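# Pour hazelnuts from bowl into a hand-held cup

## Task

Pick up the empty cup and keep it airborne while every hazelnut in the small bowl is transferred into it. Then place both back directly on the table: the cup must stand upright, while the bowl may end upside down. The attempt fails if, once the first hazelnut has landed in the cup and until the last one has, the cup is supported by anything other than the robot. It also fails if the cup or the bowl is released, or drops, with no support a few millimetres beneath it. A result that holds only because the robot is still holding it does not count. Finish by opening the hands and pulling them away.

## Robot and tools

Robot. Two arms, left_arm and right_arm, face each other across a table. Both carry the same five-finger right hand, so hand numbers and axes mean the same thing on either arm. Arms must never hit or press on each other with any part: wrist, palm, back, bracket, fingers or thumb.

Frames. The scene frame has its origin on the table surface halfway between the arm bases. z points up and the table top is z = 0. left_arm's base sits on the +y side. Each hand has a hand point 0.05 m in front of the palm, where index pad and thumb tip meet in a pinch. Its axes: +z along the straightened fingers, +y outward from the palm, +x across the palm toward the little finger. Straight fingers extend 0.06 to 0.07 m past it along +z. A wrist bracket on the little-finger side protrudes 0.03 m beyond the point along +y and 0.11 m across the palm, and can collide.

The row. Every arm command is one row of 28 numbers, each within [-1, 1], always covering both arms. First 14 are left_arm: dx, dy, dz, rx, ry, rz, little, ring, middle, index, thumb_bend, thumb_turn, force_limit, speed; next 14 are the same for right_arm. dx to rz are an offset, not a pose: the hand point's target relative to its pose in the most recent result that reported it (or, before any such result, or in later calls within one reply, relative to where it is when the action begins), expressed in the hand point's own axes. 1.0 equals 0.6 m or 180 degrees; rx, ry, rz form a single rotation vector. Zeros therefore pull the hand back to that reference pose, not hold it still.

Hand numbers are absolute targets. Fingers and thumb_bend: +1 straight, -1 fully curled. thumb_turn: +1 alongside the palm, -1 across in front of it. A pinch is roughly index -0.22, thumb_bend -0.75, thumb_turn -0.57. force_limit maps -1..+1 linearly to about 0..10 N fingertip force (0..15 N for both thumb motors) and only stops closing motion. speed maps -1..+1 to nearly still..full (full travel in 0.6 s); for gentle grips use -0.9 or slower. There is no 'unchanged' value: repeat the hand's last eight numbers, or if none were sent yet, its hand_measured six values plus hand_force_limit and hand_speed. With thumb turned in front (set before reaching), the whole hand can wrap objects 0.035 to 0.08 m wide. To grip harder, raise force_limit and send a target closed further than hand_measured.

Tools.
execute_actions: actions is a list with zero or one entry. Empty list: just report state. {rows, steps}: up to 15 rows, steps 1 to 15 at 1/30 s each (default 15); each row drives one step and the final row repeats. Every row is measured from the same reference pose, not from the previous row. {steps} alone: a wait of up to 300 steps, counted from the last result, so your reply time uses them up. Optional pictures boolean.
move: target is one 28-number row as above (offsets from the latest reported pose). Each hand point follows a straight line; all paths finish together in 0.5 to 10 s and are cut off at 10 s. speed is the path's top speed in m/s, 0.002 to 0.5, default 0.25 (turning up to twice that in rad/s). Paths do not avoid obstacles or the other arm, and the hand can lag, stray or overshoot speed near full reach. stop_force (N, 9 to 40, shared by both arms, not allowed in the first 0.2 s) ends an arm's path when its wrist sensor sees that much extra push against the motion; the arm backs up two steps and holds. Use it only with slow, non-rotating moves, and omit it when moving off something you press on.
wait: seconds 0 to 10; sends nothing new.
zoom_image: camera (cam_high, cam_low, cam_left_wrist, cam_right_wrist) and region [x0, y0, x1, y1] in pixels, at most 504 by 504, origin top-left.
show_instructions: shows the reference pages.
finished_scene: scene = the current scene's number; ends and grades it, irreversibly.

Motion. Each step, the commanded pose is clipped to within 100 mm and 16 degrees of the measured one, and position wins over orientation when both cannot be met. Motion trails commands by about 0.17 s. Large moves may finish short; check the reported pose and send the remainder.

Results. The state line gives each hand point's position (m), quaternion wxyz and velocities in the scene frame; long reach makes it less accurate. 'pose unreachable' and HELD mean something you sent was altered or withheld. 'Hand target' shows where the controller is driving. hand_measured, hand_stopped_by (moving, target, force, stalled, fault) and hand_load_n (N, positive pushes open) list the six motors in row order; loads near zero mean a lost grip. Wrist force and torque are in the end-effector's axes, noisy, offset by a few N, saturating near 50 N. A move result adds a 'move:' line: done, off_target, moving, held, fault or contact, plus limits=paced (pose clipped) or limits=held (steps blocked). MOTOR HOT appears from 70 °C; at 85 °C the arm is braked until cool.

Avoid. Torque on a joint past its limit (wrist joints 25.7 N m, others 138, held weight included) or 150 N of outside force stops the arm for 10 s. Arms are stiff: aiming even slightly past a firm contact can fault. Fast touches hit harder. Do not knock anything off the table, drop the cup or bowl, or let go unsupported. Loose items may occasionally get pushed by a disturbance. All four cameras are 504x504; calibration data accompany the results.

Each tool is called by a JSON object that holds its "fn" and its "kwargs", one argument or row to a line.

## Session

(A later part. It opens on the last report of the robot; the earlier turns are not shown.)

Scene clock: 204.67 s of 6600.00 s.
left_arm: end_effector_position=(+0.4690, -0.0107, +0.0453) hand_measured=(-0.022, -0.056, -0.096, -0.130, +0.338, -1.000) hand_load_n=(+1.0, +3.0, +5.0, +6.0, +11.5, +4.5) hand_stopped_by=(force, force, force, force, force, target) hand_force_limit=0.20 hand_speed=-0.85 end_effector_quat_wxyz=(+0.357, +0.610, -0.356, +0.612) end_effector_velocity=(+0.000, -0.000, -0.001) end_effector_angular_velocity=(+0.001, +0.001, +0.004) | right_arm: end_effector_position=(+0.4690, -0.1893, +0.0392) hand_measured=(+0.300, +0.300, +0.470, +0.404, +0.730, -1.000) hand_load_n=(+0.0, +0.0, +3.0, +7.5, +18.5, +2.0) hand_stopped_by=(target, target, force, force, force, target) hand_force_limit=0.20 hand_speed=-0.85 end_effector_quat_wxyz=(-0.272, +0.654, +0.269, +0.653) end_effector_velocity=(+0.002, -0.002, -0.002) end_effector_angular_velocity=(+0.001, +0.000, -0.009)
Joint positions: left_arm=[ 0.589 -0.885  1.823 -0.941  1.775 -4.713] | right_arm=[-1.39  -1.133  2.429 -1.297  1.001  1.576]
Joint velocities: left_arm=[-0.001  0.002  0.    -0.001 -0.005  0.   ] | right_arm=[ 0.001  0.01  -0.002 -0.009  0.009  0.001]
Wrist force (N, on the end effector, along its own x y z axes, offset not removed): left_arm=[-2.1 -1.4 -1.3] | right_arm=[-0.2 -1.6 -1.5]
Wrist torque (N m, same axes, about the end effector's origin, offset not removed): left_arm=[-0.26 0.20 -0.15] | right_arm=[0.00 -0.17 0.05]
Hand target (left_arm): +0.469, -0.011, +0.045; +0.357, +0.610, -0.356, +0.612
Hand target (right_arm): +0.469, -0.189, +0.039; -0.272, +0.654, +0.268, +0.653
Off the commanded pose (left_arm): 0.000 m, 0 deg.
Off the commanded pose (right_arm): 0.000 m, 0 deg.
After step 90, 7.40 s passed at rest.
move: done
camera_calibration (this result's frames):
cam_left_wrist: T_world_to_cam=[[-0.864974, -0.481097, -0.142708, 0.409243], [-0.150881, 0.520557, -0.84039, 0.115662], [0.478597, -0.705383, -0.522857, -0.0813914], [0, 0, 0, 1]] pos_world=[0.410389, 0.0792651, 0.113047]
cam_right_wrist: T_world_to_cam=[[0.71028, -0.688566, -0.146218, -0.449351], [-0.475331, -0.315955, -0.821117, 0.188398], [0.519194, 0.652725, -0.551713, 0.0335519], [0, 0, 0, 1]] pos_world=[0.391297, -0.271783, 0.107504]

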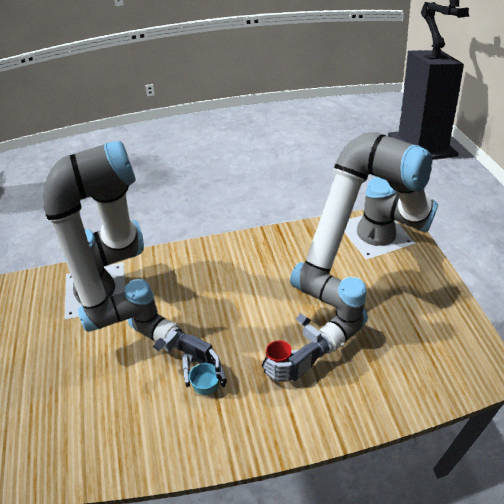

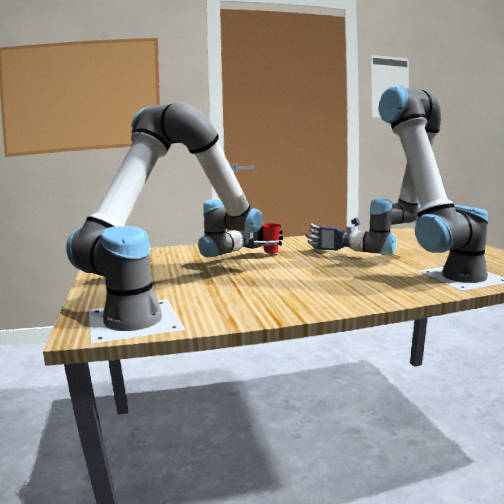

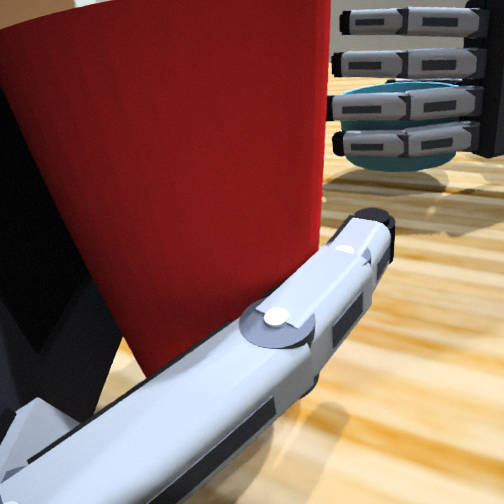

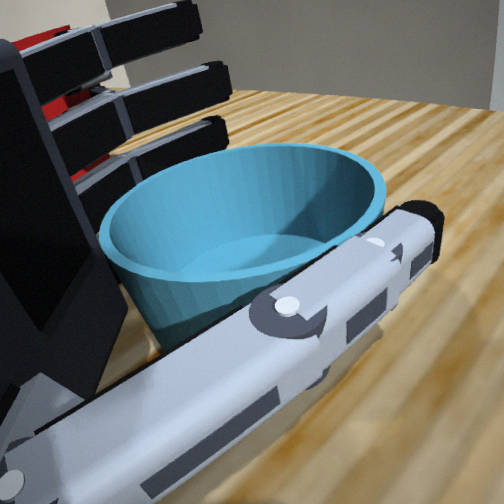

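{"fn": "move", "kwargs": {
  "target": [-0.0245,0,0,0,0,0,-1,-1,-1,-1,-1,-1,0.2,-0.85,-0.0272,0,0,0,0,0,0.3,0.3,-0.3,-1,-1,-1,0.2,-0.85],
  "speed": 0.008,
  "stop_force": 9
}}

{"fn": "move", "kwargs": {
  "target": [0,0,0,0,0,0,1,1,1,1,1,-1,0.2,-0.6,0,0,0,0,0,0,1,1,1,1,1,-1,0.2,-0.6]
}}

{"fn": "move", "kwargs": {
  "target": [0.02,-0.02,-0.25,0,0,0,1,1,1,1,1,-1,0.2,-0.6,0.15,-0.02,-0.08,0,0,0,1,1,1,1,1,-1,0.2,-0.6],
  "speed": 0.08
}}

Scene clock: 217.93 s of 6600.00 s.
left_arm: end_effector_position=(+0.4690, -0.0107, +0.0308) hand_measured=(-0.022, -0.056, -0.096, -0.130, +0.338, -1.000) hand_load_n=(+1.0, +3.0, +5.0, +6.0, +11.5, +4.5) hand_stopped_by=(force, force, force, force, force, target) hand_force_limit=0.20 hand_speed=-0.85 end_effector_quat_wxyz=(+0.357, +0.610, -0.356, +0.612) end_effector_velocity=(-0.000, -0.000, -0.002) end_effector_angular_velocity=(+0.001, -0.001, -0.001) | right_arm: end_effector_position=(+0.4689, -0.1892, +0.0231) hand_measured=(+0.300, +0.300, +0.470, +0.404, +0.730, -1.000) hand_load_n=(+0.0, +0.0, +3.0, +7.5, +18.5, +2.0) hand_stopped_by=(target, target, force, force, force, target) hand_force_limit=0.20 hand_speed=-0.85 end_effector_quat_wxyz=(-0.272, +0.654, +0.269, +0.653) end_effector_velocity=(+0.000, -0.000, -0.002) end_effector_angular_velocity=(+0.000, +0.000, -0.001)
Joint positions: left_arm=[ 0.59  -0.856  1.823 -0.97   1.775 -4.713] | right_arm=[-1.39  -1.077  2.429 -1.353  1.001  1.576]
Joint velocities: left_arm=[-0.     0.003 -0.    -0.003  0.001  0.001] | right_arm=[-0.     0.007  0.    -0.007  0.001  0.   ]
Wrist force (N, on the end effector, along its own x y z axes, offset not removed): left_arm=[-2.4 -1.8 0.3] | right_arm=[-0.1 0.0 0.8]
Wrist torque (N m, same axes, about the end effector's origin, offset not removed): left_arm=[-0.40 0.18 -0.12] | right_arm=[0.05 -0.18 0.15]
Hand target (left_arm): +0.469, -0.011, +0.031; +0.357, +0.610, -0.356, +0.612
Hand target (right_arm): +0.469, -0.189, +0.023; -0.272, +0.654, +0.269, +0.653
Off the commanded pose (left_arm): 0.000 m, 0 deg.
Off the commanded pose (right_arm): 0.000 m, 0 deg.
After step 90, 8.03 s passed at rest.
move: done
camera_calibration (this result's frames):
cam_left_wrist: T_world_to_cam=[[-0.864975, -0.481098, -0.142699, 0.40719], [-0.150906, 0.52058, -0.840371, 0.103476], [0.478587, -0.705366, -0.52289, -0.0889809], [0, 0, 0, 1]] pos_world=[0.410409, 0.0792668, 0.0985366]
cam_right_wrist: T_world_to_cam=[[0.710268, -0.688578, -0.146216, -0.451616], [-0.475353, -0.31597, -0.821098, 0.175226], [0.519191, 0.652704, -0.551741, 0.0246488], [0, 0, 0, 1]] pos_world=[0.391265, -0.271695, 0.0914441]

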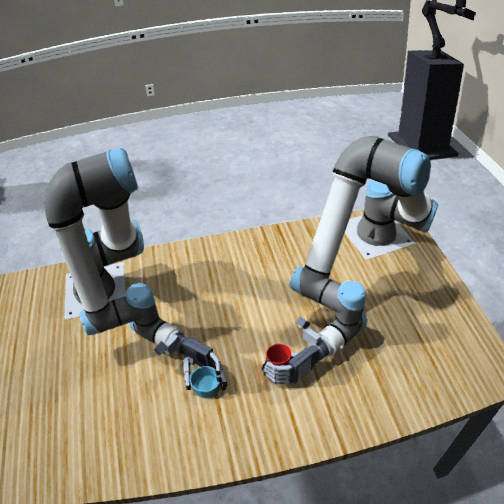

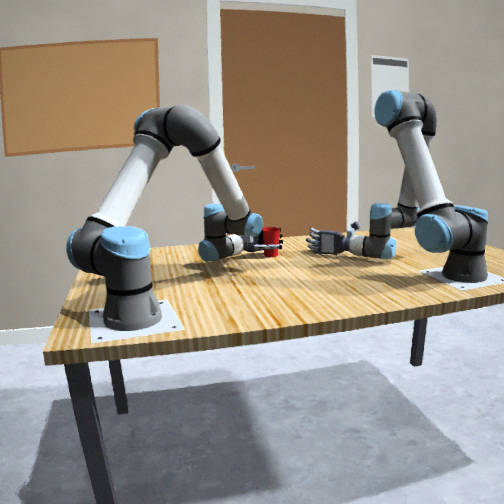

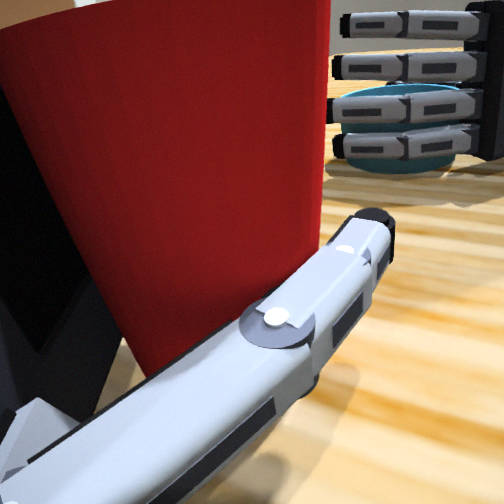

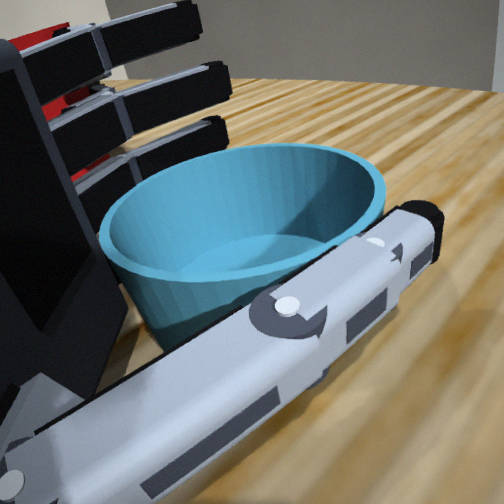

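Scene clock: 219.90 s of 6600.00 s.
left_arm: end_effector_position=(+0.4690, -0.0107, +0.0308) hand_measured=(+1.000, +1.000, +1.000, +1.000, +1.000, -1.000) hand_load_n=(+0.0, +0.0, +0.0, +0.0, +0.0, +0.0) hand_stopped_by=(target, target, target, target, target, target) hand_force_limit=0.20 hand_speed=-0.60 end_effector_quat_wxyz=(+0.357, +0.610, -0.356, +0.612) end_effector_velocity=(-0.000, -0.001, +0.001) end_effector_angular_velocity=(-0.001, +0.000, -0.001) | right_arm: end_effector_position=(+0.4689, -0.1892, +0.0231) hand_measured=(+1.000, +1.000, +1.000, +1.000, +1.000, -1.000) hand_load_n=(+0.0, +0.0, +0.0, +0.0, +0.0, +0.0) hand_stopped_by=(target, target, target, target, target, target) hand_force_limit=0.20 hand_speed=-0.60 end_effector_quat_wxyz=(-0.272, +0.654, +0.269, +0.653) end_effector_velocity=(+0.000, +0.000, +0.001) end_effector_angular_velocity=(+0.000, -0.001, +0.001)
Joint positions: left_arm=[ 0.59  -0.856  1.823 -0.97   1.775 -4.713] | right_arm=[-1.39  -1.077  2.429 -1.353  1.001  1.576]
Joint velocities: left_arm=[-0.001 -0.001  0.     0.001 -0.    -0.001] | right_arm=[-0.    -0.001  0.     0.    -0.001  0.   ]
Wrist force (N, on the end effector, along its own x y z axes, offset not removed): left_arm=[-2.1 -0.1 0.0] | right_arm=[1.5 -0.5 -1.8]
Wrist torque (N m, same axes, about the end effector's origin, offset not removed): left_arm=[-0.16 0.24 -0.13] | right_arm=[0.01 -0.15 0.08]
Hand target (left_arm): +0.469, -0.011, +0.031; +0.357, +0.610, -0.356, +0.612
Hand target (right_arm): +0.469, -0.189, +0.023; -0.272, +0.654, +0.269, +0.653
Off the commanded pose (left_arm): 0.000 m, 0 deg.
Off the commanded pose (right_arm): 0.000 m, 0 deg.
move: done
camera_calibration (this result's frames):
cam_left_wrist: T_world_to_cam=[[-0.864976, -0.481096, -0.142699, 0.407191], [-0.150905, 0.520581, -0.840371, 0.103475], [0.478586, -0.705366, -0.52289, -0.0889797], [0, 0, 0, 1]] pos_world=[0.41041, 0.0792676, 0.0985365]
cam_right_wrist: T_world_to_cam=[[0.710272, -0.688575, -0.146213, -0.451618], [-0.475346, -0.315971, -0.821102, 0.175226], [0.519191, 0.652707, -0.551737, 0.0246477], [0, 0, 0, 1]] pos_world=[0.391268, -0.271694, 0.0914456]

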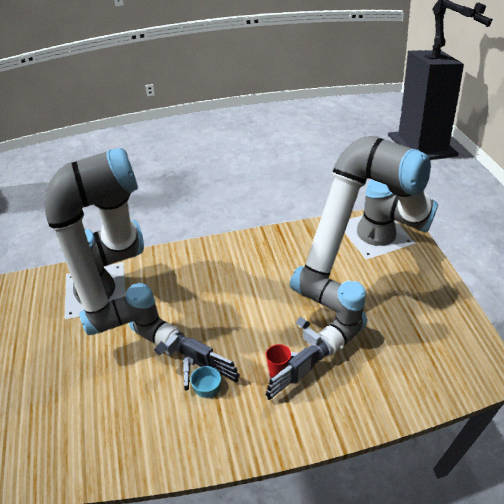

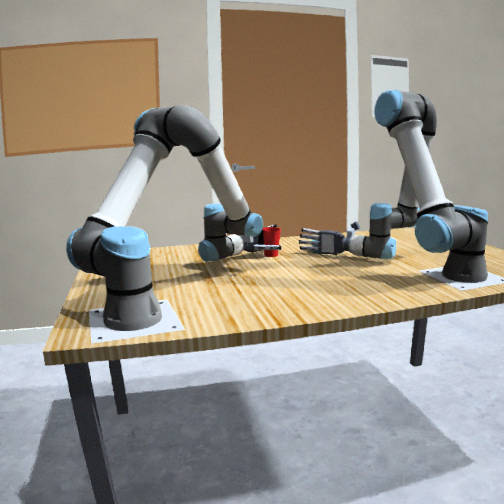

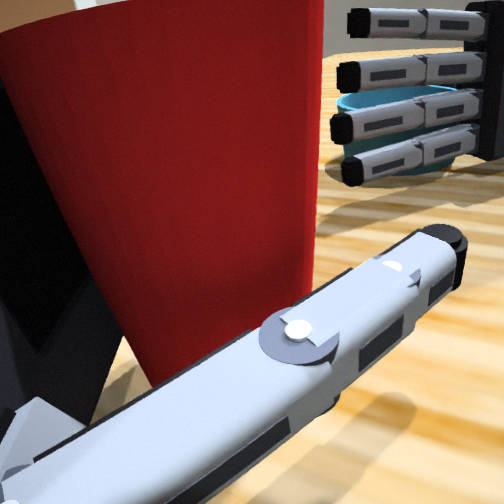

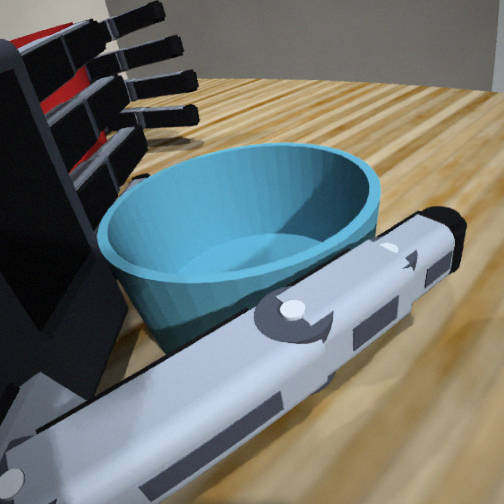

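Scene clock: 222.27 s of 6600.00 s.
left_arm: end_effector_position=(+0.4057, +0.1254, +0.0425) hand_measured=(+1.000, +1.000, +1.000, +1.000, +1.000, -1.000) hand_load_n=(+0.0, +0.0, +0.0, +0.0, +0.0, +0.0) hand_stopped_by=(target, target, target, target, target, target) hand_force_limit=0.20 hand_speed=-0.60 end_effector_quat_wxyz=(+0.357, +0.610, -0.356, +0.612) end_effector_velocity=(-0.001, +0.003, +0.000) end_effector_angular_velocity=(+0.001, -0.000, +0.001) | right_arm: end_effector_position=(+0.4268, -0.2150, +0.1127) hand_measured=(+1.000, +1.000, +1.000, +1.000, +1.000, -1.000) hand_load_n=(+0.0, +0.0, +0.0, +0.0, +0.0, +0.0) hand_stopped_by=(target, target, target, target, target, target) hand_force_limit=0.20 hand_speed=-0.60 end_effector_quat_wxyz=(-0.272, +0.654, +0.269, +0.653) end_effector_velocity=(-0.001, -0.000, +0.001) end_effector_angular_velocity=(-0.001, +0.001, +0.002)
Joint positions: left_arm=[ 0.704 -1.044  2.192 -1.151  1.89  -4.713] | right_arm=[-1.459 -1.477  2.538 -1.062  0.932  1.576]
Joint velocities: left_arm=[ 0.004 -0.003  0.006 -0.002  0.003  0.   ] | right_arm=[-0.002 -0.009  0.001  0.009 -0.004 -0.001]
Wrist force (N, on the end effector, along its own x y z axes, offset not removed): left_arm=[-1.2 0.2 0.0] | right_arm=[1.0 -2.7 -0.3]
Wrist torque (N m, same axes, about the end effector's origin, offset not removed): left_arm=[-0.09 0.10 -0.08] | right_arm=[-0.36 -0.22 0.06]
Hand target (left_arm): +0.406, +0.126, +0.043; +0.357, +0.610, -0.356, +0.612
Hand target (right_arm): +0.427, -0.215, +0.113; -0.272, +0.654, +0.269, +0.653
Off the commanded pose (left_arm): 0.000 m, 0 deg.
Off the commanded pose (right_arm): 0.000 m, 0 deg.
move: done
camera_calibration (this result's frames):
cam_left_wrist: T_world_to_cam=[[-0.864955, -0.48107, -0.142916, 0.41957], [-0.150776, 0.520728, -0.840303, 0.0328527], [0.478665, -0.705276, -0.52294, 0.0434508], [0, 0, 0, 1]] pos_world=[0.347064, 0.21538, 0.110292]
cam_right_wrist: T_world_to_cam=[[0.710259, -0.688571, -0.146296, -0.426369], [-0.475309, -0.315808, -0.821186, 0.220621], [0.519243, 0.652791, -0.55159, 0.112813], [0, 0, 0, 1]] pos_world=[0.349119, -0.297554, 0.181021]

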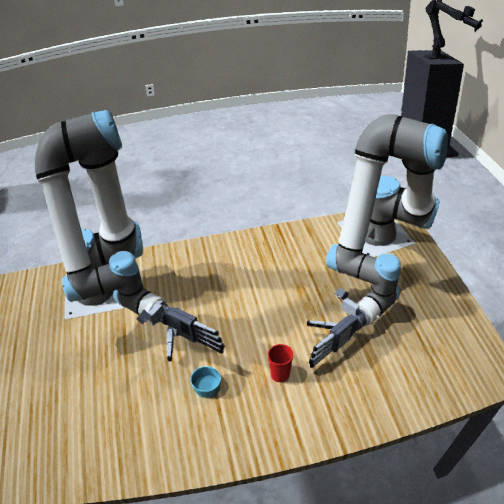

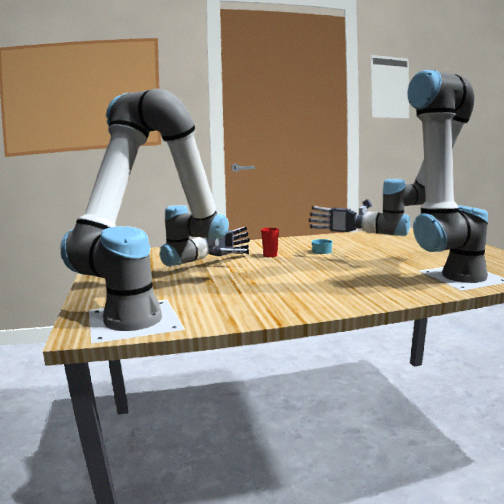

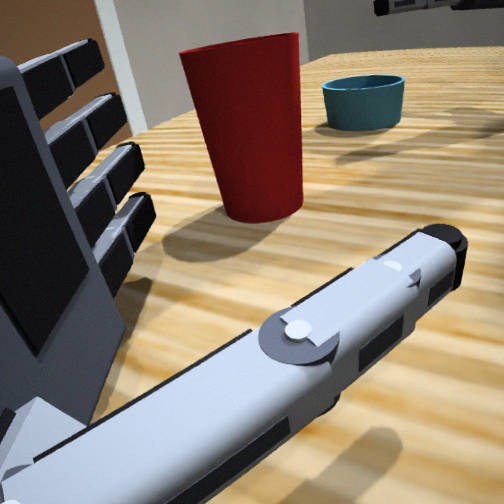

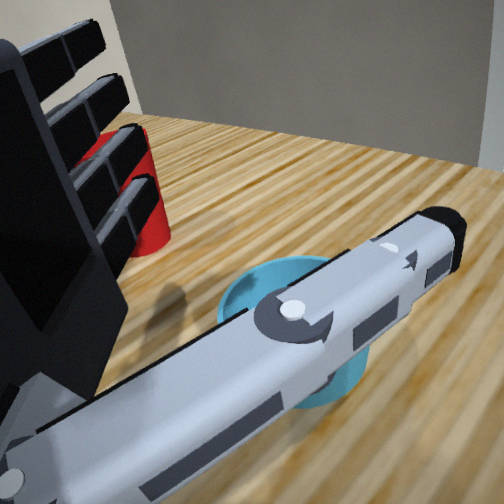

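{"fn": "finished_scene", "kwargs": {
  "scene": 2
}}

The scene is finished: the task was done.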